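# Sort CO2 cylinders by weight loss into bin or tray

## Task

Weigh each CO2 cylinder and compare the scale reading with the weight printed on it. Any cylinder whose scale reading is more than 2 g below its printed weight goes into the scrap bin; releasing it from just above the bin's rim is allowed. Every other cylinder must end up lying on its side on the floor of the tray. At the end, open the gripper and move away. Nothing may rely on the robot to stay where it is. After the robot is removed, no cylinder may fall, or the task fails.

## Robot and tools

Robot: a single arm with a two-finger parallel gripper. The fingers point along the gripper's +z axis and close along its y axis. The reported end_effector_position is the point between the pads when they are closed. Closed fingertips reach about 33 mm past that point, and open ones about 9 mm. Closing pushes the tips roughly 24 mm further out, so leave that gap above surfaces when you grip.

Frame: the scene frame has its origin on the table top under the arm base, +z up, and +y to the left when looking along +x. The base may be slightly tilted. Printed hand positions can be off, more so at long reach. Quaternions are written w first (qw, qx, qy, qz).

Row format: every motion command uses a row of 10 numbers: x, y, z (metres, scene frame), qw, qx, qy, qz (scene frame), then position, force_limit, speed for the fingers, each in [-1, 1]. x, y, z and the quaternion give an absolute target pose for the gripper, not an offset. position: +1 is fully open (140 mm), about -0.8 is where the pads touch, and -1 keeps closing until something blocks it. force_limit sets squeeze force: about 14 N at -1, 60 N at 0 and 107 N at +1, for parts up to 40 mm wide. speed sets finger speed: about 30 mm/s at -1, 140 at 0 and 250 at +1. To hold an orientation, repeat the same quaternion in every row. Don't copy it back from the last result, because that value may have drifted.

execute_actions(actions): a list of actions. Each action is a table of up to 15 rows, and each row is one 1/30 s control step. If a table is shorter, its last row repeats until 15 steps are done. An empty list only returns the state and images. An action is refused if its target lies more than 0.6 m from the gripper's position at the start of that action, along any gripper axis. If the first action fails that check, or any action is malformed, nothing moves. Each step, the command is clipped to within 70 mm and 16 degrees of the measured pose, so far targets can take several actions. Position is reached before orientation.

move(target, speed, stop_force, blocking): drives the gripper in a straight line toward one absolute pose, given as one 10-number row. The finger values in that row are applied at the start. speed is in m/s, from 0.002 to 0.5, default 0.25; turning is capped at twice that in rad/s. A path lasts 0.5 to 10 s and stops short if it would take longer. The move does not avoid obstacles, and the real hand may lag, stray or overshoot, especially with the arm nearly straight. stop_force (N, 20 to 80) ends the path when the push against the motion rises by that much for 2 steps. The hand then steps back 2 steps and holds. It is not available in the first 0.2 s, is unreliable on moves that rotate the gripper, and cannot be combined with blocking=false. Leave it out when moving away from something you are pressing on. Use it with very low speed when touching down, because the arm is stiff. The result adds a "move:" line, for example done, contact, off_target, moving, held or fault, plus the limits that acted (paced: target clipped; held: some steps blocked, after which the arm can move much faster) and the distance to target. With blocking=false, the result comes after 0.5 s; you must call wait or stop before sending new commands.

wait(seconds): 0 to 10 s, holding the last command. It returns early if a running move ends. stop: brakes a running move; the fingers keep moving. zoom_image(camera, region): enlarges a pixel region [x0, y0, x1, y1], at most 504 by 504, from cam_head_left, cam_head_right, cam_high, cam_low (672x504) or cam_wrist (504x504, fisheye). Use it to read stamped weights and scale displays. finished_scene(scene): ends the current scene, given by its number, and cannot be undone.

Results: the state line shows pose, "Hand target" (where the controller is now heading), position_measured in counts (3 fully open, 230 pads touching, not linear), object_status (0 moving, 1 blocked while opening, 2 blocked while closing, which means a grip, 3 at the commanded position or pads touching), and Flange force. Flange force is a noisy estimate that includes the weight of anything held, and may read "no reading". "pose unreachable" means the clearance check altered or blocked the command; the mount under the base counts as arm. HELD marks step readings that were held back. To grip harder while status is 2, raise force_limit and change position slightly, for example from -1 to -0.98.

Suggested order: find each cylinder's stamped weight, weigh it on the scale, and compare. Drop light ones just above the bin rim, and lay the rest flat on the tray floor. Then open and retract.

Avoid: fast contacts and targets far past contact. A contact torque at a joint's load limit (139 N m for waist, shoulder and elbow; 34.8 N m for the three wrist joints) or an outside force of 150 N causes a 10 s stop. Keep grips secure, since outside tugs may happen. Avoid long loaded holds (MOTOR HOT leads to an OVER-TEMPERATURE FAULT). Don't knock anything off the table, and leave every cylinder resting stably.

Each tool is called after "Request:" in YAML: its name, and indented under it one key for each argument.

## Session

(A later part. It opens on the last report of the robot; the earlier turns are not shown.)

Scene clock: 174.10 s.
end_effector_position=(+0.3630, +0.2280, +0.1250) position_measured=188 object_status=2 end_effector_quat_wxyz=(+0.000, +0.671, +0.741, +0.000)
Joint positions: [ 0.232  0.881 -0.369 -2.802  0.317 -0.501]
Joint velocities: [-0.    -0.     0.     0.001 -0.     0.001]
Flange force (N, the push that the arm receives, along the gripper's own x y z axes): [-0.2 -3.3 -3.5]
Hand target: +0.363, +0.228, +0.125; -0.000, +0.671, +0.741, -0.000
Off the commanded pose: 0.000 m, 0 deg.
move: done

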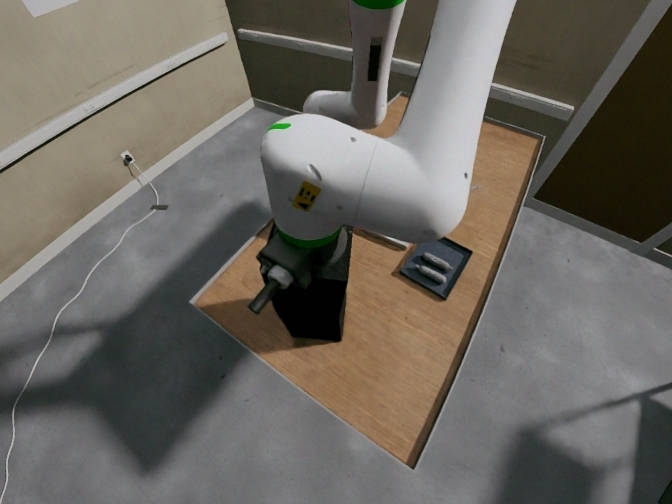

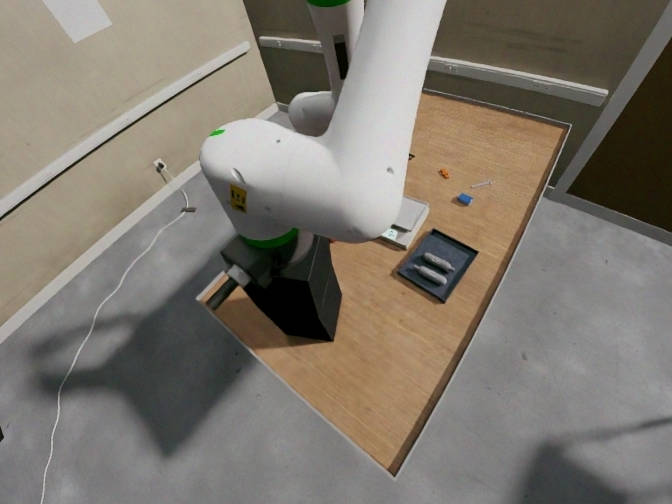

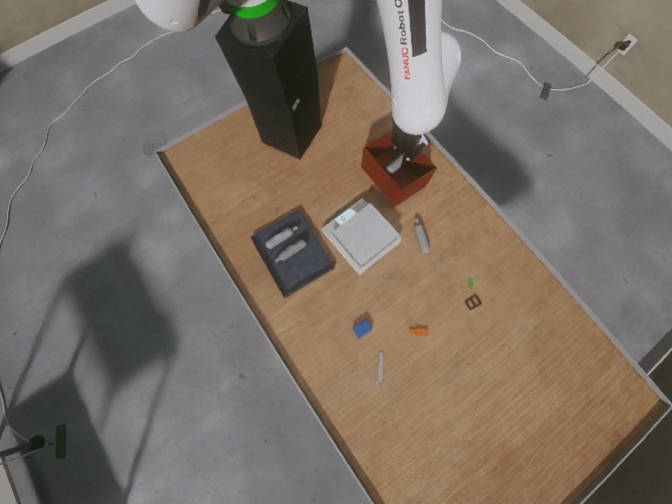

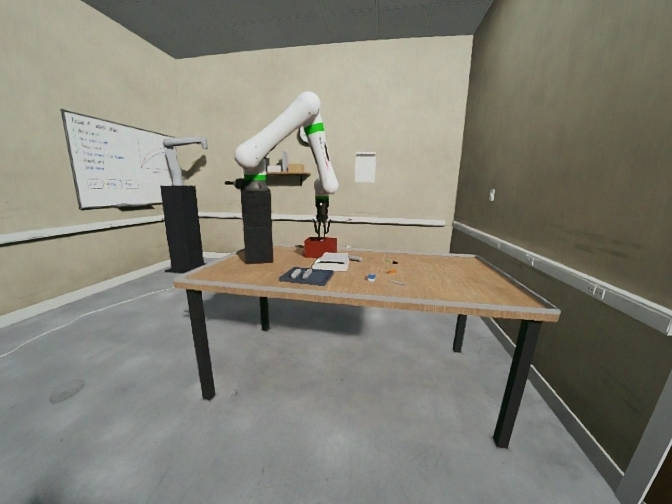

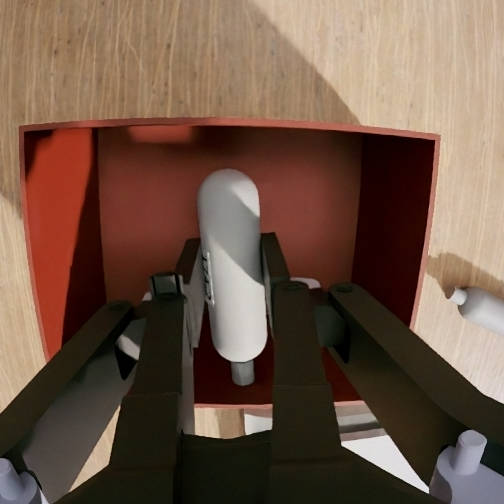

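Request:
move:
  target: [0.363,0.228,0.125,0,0.67,0.74,0,-0.2,-0.3,0]

Request:
move:
  target: [0.38,0.22,0.19,0,0.6,0.8,0,-0.1,-0.3,0]

Request:
move:
  target: [0.595,0.138,0.17,0,0.148,0.989,0,-0.1,-0.3,0]
  speed: 0.35

Request:
move:
  target: [0.595,0.138,0.08,0,0.148,0.989,0,-0.1,-0.3,0]

Scene clock: 179.10 s.
end_effector_position=(+0.3630, +0.2280, +0.1250) position_measured=154 object_status=3 end_effector_quat_wxyz=(+0.000, +0.671, +0.741, +0.000)
Joint positions: [ 0.232  0.881 -0.368 -2.802  0.317 -0.501]
Joint velocities: [ 0.     0.001  0.     0.    -0.     0.001]
Flange force (N, the push that the arm receives, along the gripper's own x y z axes): [0.2 -2.2 -4.5]
Hand target: +0.363, +0.228, +0.125; +0.000, +0.671, +0.741, +0.000
Off the commanded pose: 0.000 m, 0 deg.
move: done

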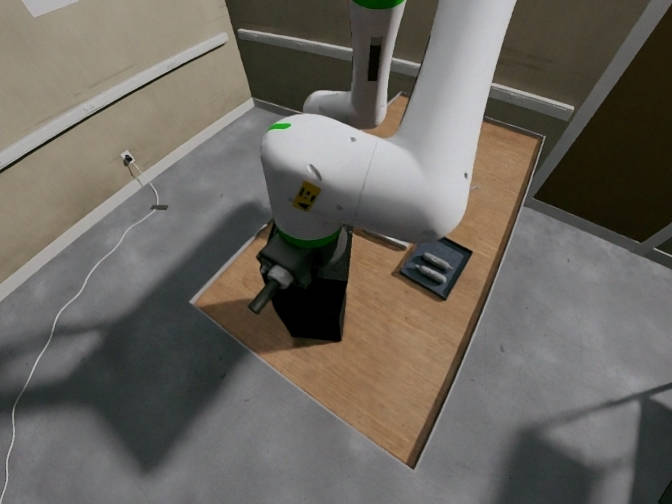

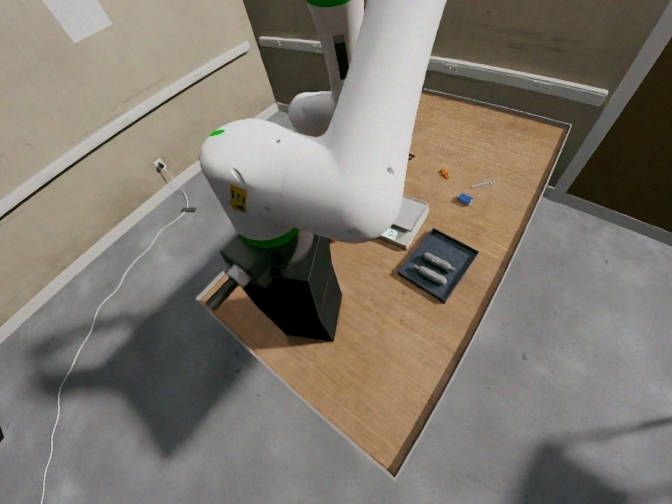

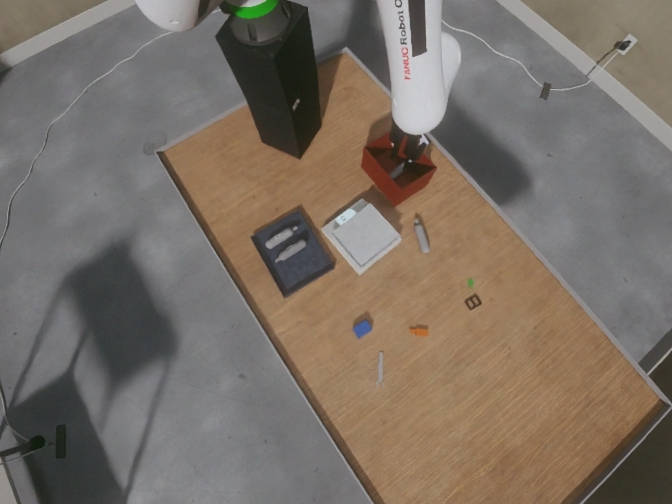

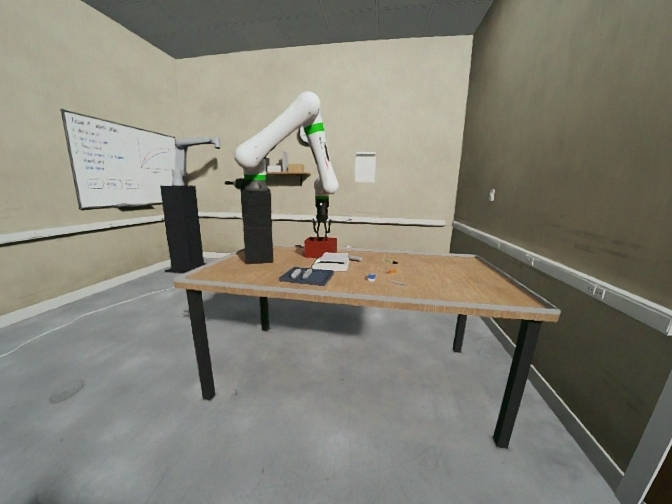

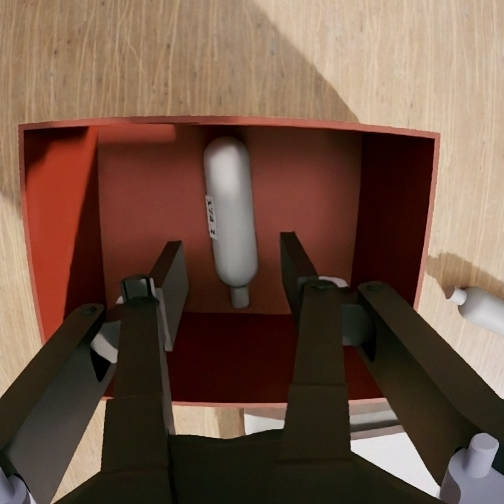

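Scene clock: 179.93 s.
end_effector_position=(+0.3801, +0.2201, +0.1899) position_measured=141 object_status=3 end_effector_quat_wxyz=(-0.000, +0.600, +0.800, +0.000)
Joint positions: [ 0.211  0.717 -0.418 -2.888  0.425 -0.204]
Joint velocities: [-0.001 -0.001 -0.001 -0.002 -0.001  0.005]
Flange force (N, the push that the arm receives, along the gripper's own x y z axes): [2.1 -2.7 -1.9]
Hand target: +0.380, +0.220, +0.190; -0.000, +0.600, +0.800, +0.000
Off the commanded pose: 0.000 m, 0 deg.
move: done

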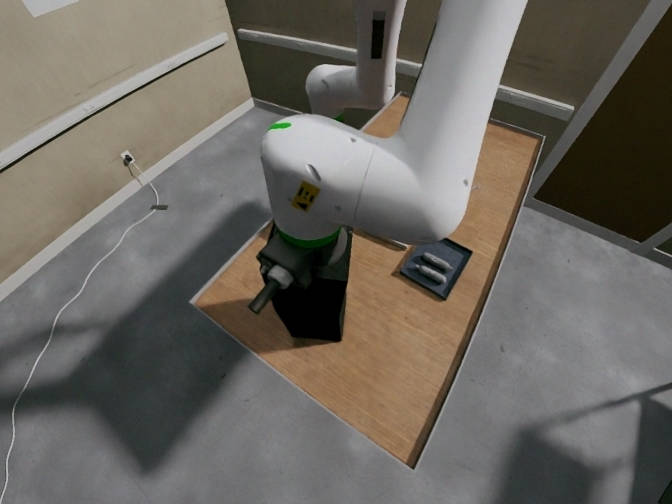

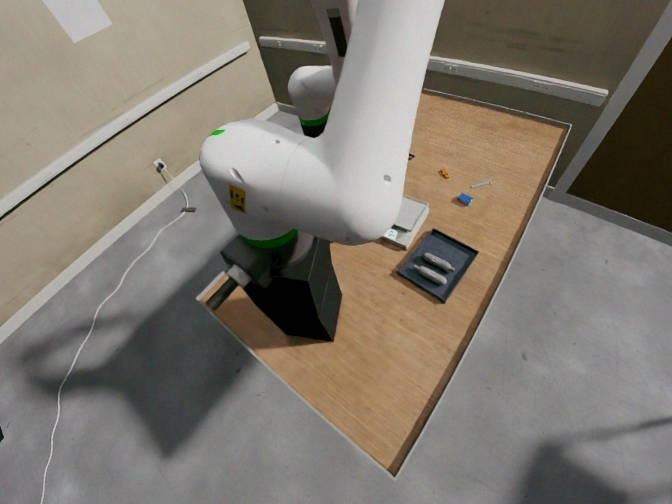

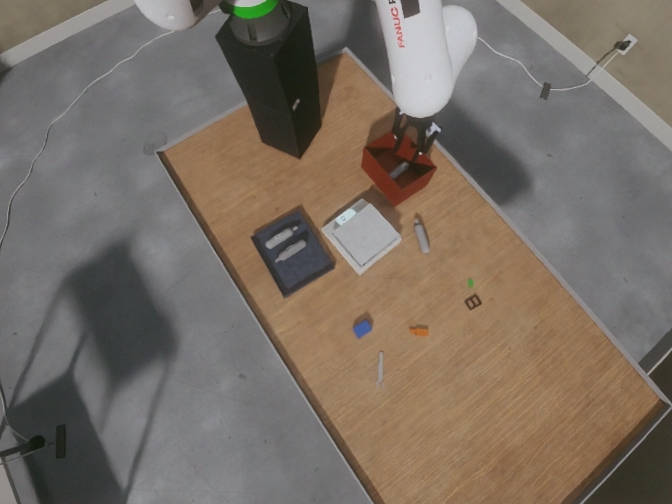

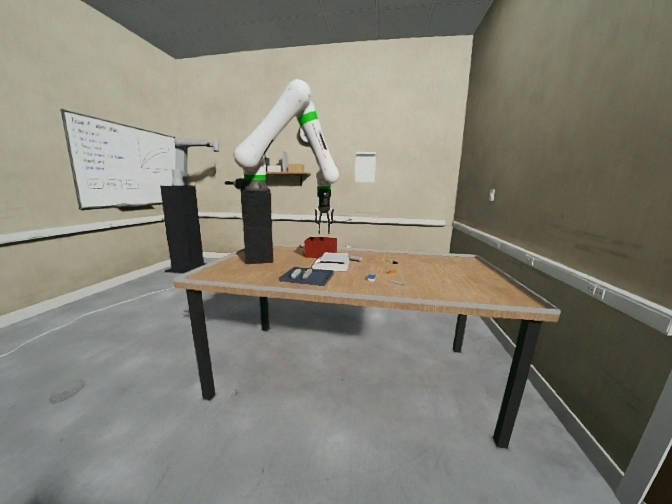

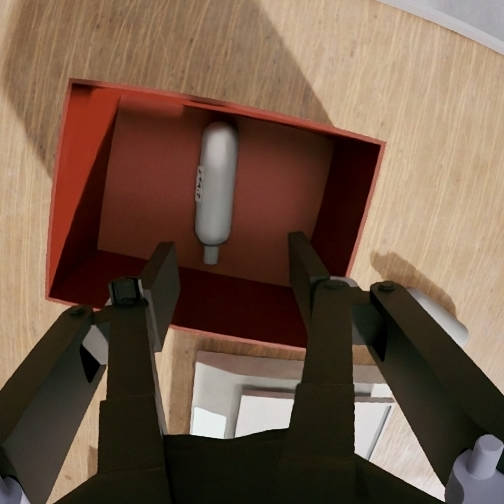

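Scene clock: 181.83 s.
end_effector_position=(+0.5951, +0.1385, +0.1696) position_measured=141 object_status=3 end_effector_quat_wxyz=(+0.000, +0.148, +0.989, +0.000)
Joint positions: [-0.016  0.937  0.075 -2.988  0.668  1.125]
Joint velocities: [-0.001 -0.001  0.001 -0.001  0.001  0.002]
Flange force (N, the push that the arm receives, along the gripper's own x y z axes): [6.4 -1.1 -6.0]
Hand target: +0.595, +0.139, +0.170; +0.000, +0.148, +0.989, +0.000
Off the commanded pose: 0.001 m, 0 deg.
move: done

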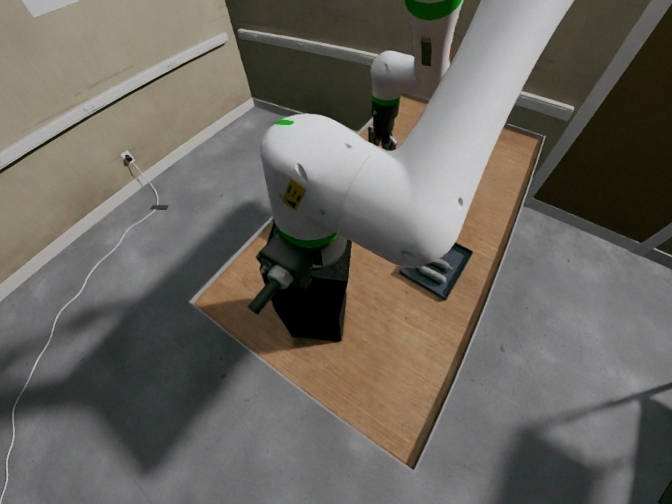

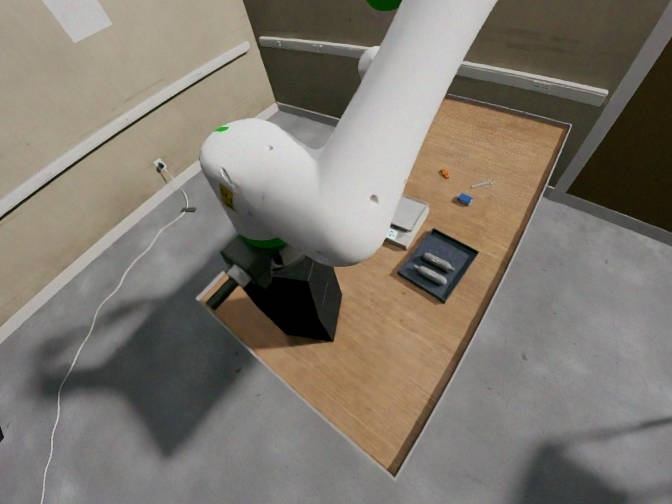

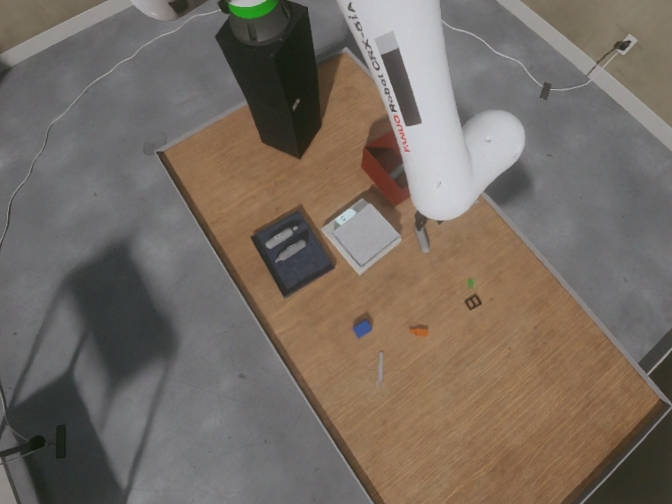

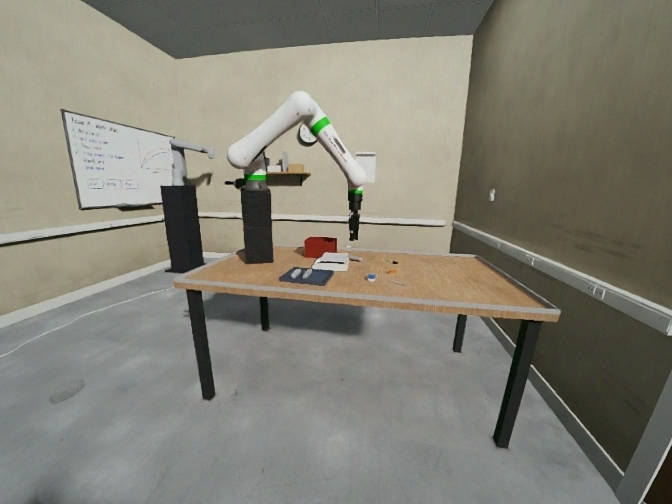

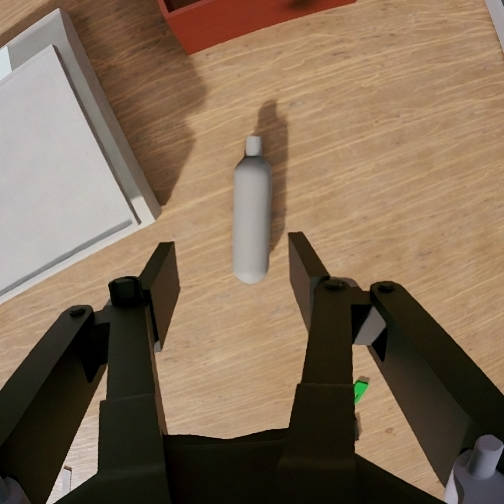

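Scene clock: 182.67 s.
end_effector_position=(+0.5949, +0.1380, +0.0801) position_measured=141 object_status=3 end_effector_quat_wxyz=(+0.000, +0.148, +0.989, -0.000)
Joint positions: [-0.03   1.118  0.16  -2.965  0.572  1.112]
Joint velocities: [-0.     0.001  0.     0.     0.001  0.001]
Flange force (N, the push that the arm receives, along the gripper's own x y z axes): [5.9 -0.8 -5.3]
Hand target: +0.595, +0.138, +0.080; +0.000, +0.148, +0.989, -0.000
Off the commanded pose: 0.000 m, 0 deg.
move: done

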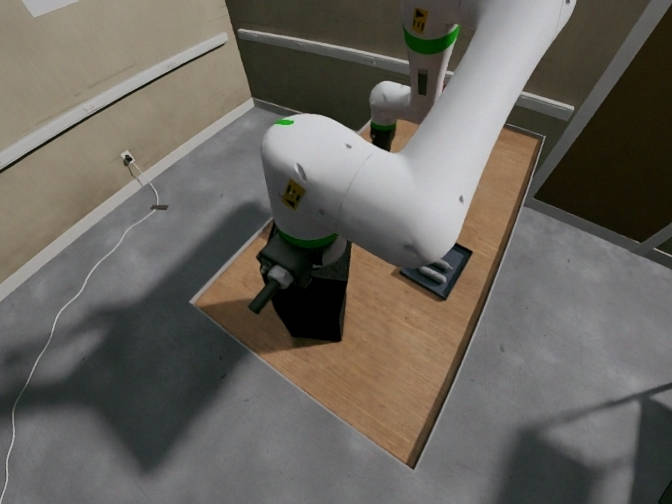

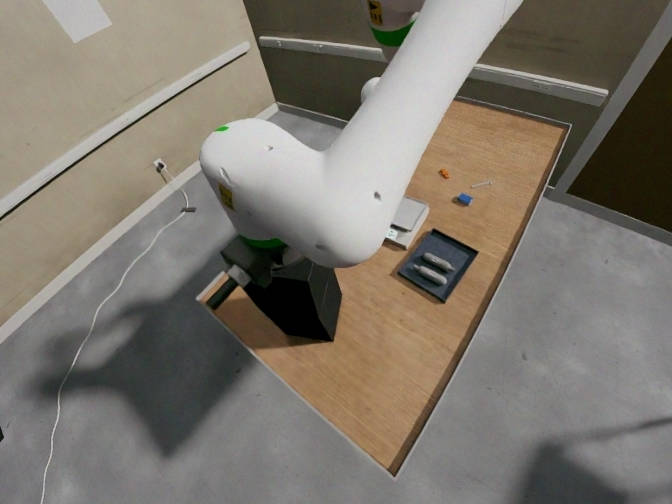

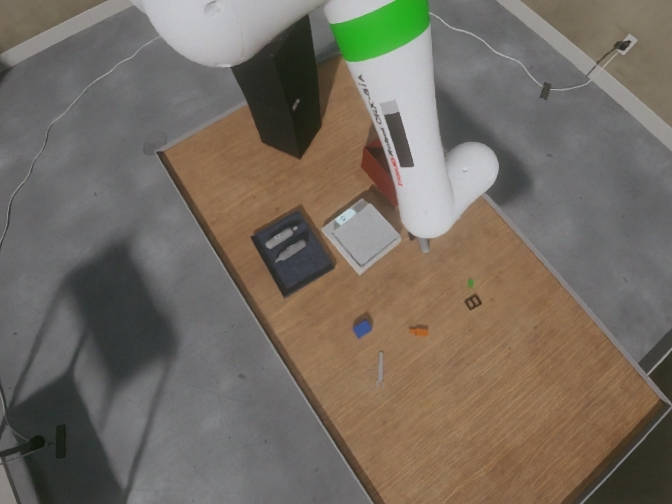

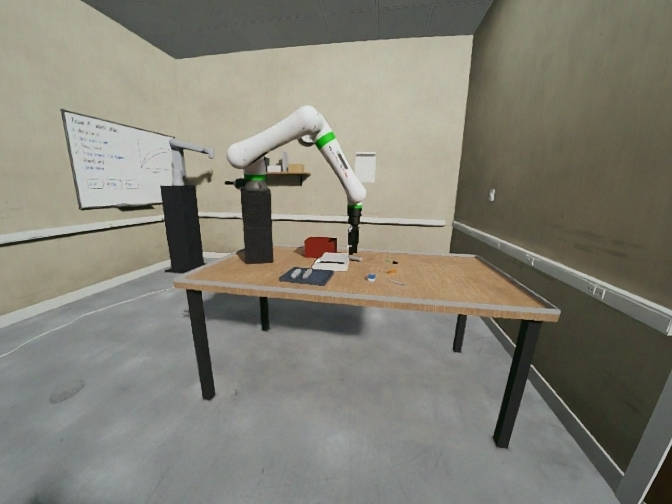

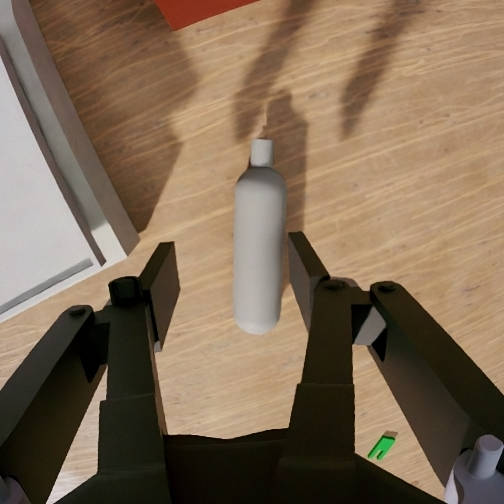

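Request:
move:
  target: [0.597,0.145,0.044,0,0.148,0.989,0,-0.1,-0.3,0]
  speed: 0.08

Request:
move:
  target: [0.615,0.203,0.044,0,0.148,0.989,0,-0.1,-0.3,0]
  speed: 0.05

Request:
zoom_image:
  camera: "cam_wrist"
  region: [110,130,360,380]

Scene clock: 189.80 s.
end_effector_position=(+0.5969, +0.1450, +0.0440) position_measured=141 object_status=3 end_effector_quat_wxyz=(+0.000, +0.148, +0.989, -0.000)
Joint positions: [-0.024  1.201  0.22  -2.959  0.551  1.098]
Joint velocities: [ 0.     0.002  0.001  0.001 -0.     0.002]
Flange force (N, the push that the arm receives, along the gripper's own x y z axes): [3.8 -2.2 -5.3]
Hand target: +0.597, +0.145, +0.044; -0.000, +0.148, +0.989, -0.000
Off the commanded pose: 0.000 m, 0 deg.
move: done

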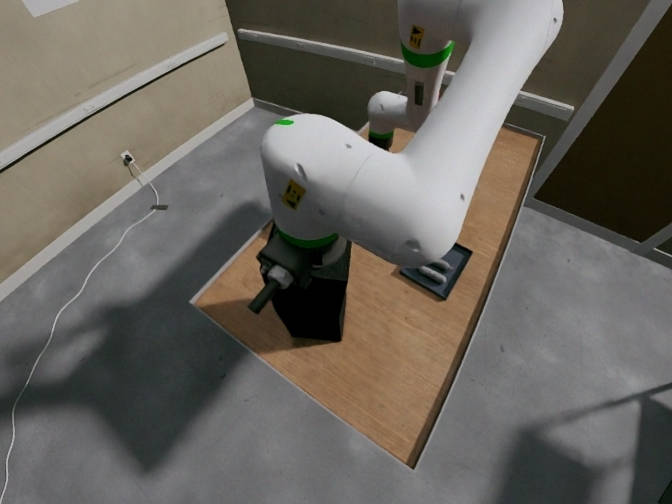

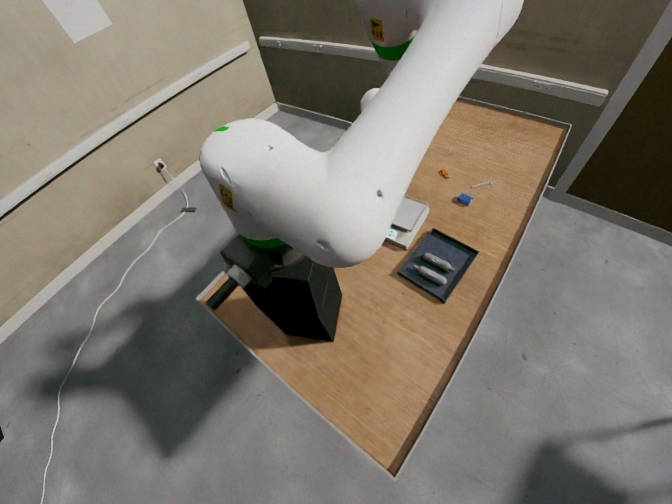

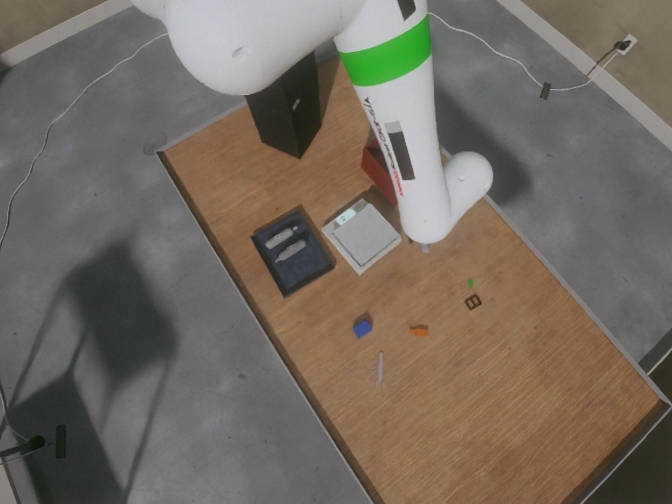

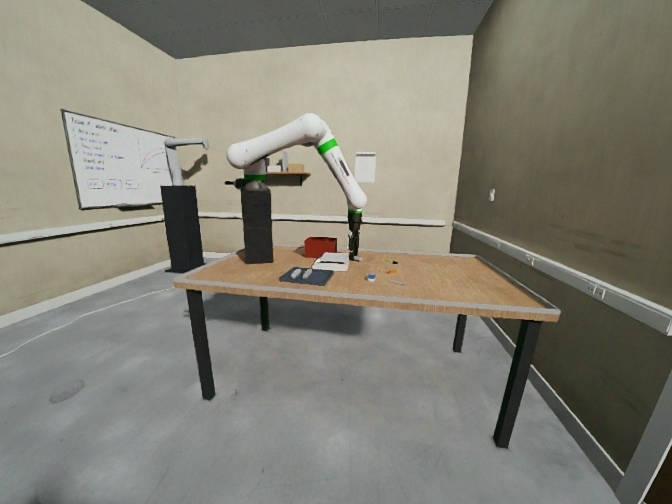

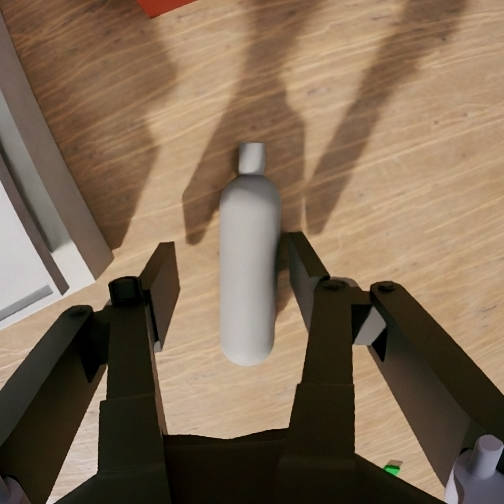

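Scene clock: 191.30 s.
end_effector_position=(+0.6149, +0.2029, +0.0439) position_measured=141 object_status=3 end_effector_quat_wxyz=(-0.000, +0.148, +0.989, -0.000)
Joint positions: [ 0.066  1.256  0.344 -2.972  0.627  1.026]
Joint velocities: [ 0.001 -0.001  0.001 -0.001  0.003  0.   ]
Flange force (N, the push that the arm receives, along the gripper's own x y z axes): [7.6 -3.0 -7.1]
Hand target: +0.615, +0.203, +0.044; -0.000, +0.148, +0.989, -0.000
Off the commanded pose: 0.000 m, 0 deg.
move: done

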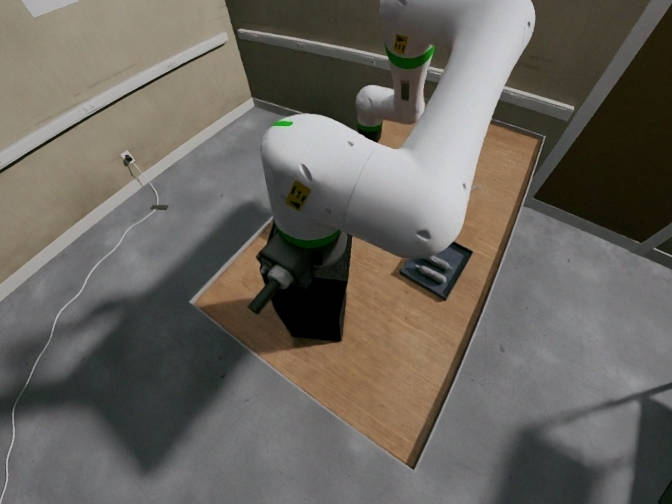

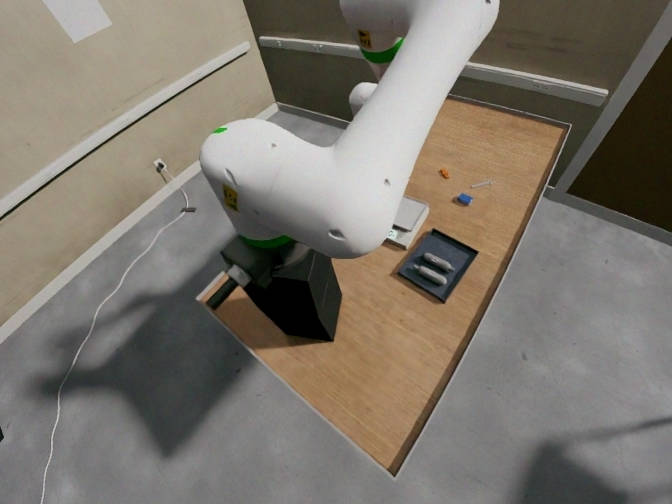

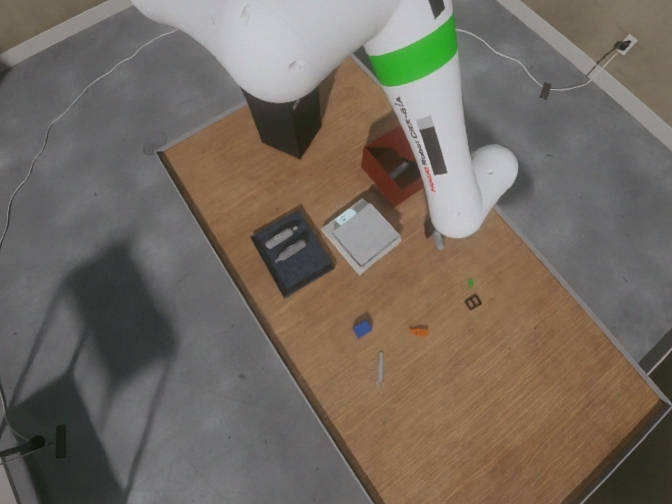

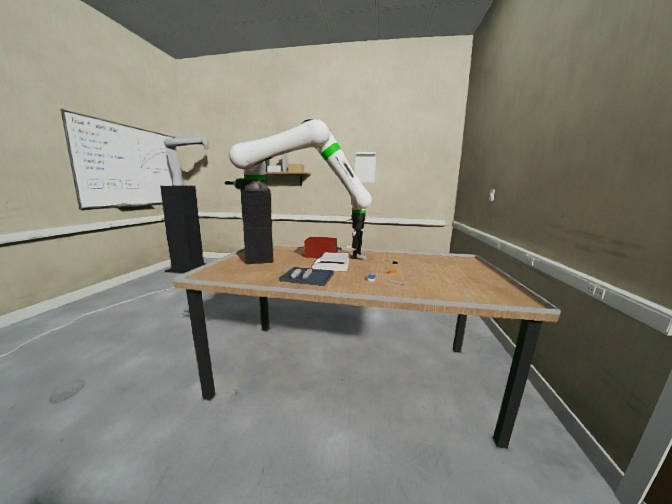

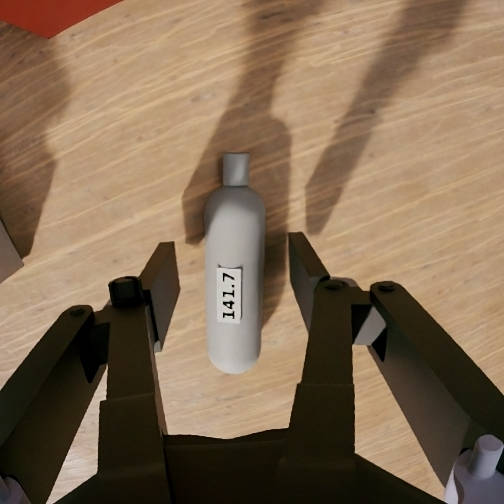

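Region (110, 130, 360, 380) of cam_wrist's 504x504 image, scaled by 2.016, with more detail than that image has.

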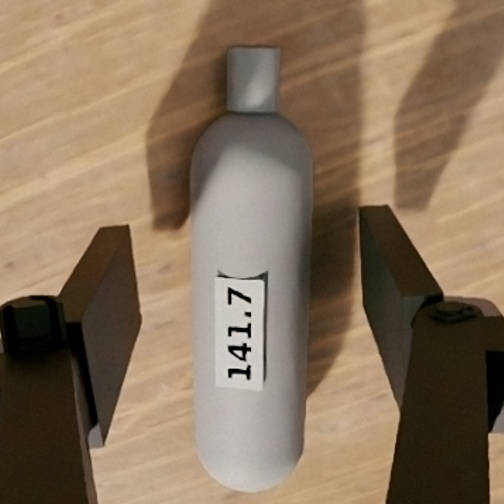

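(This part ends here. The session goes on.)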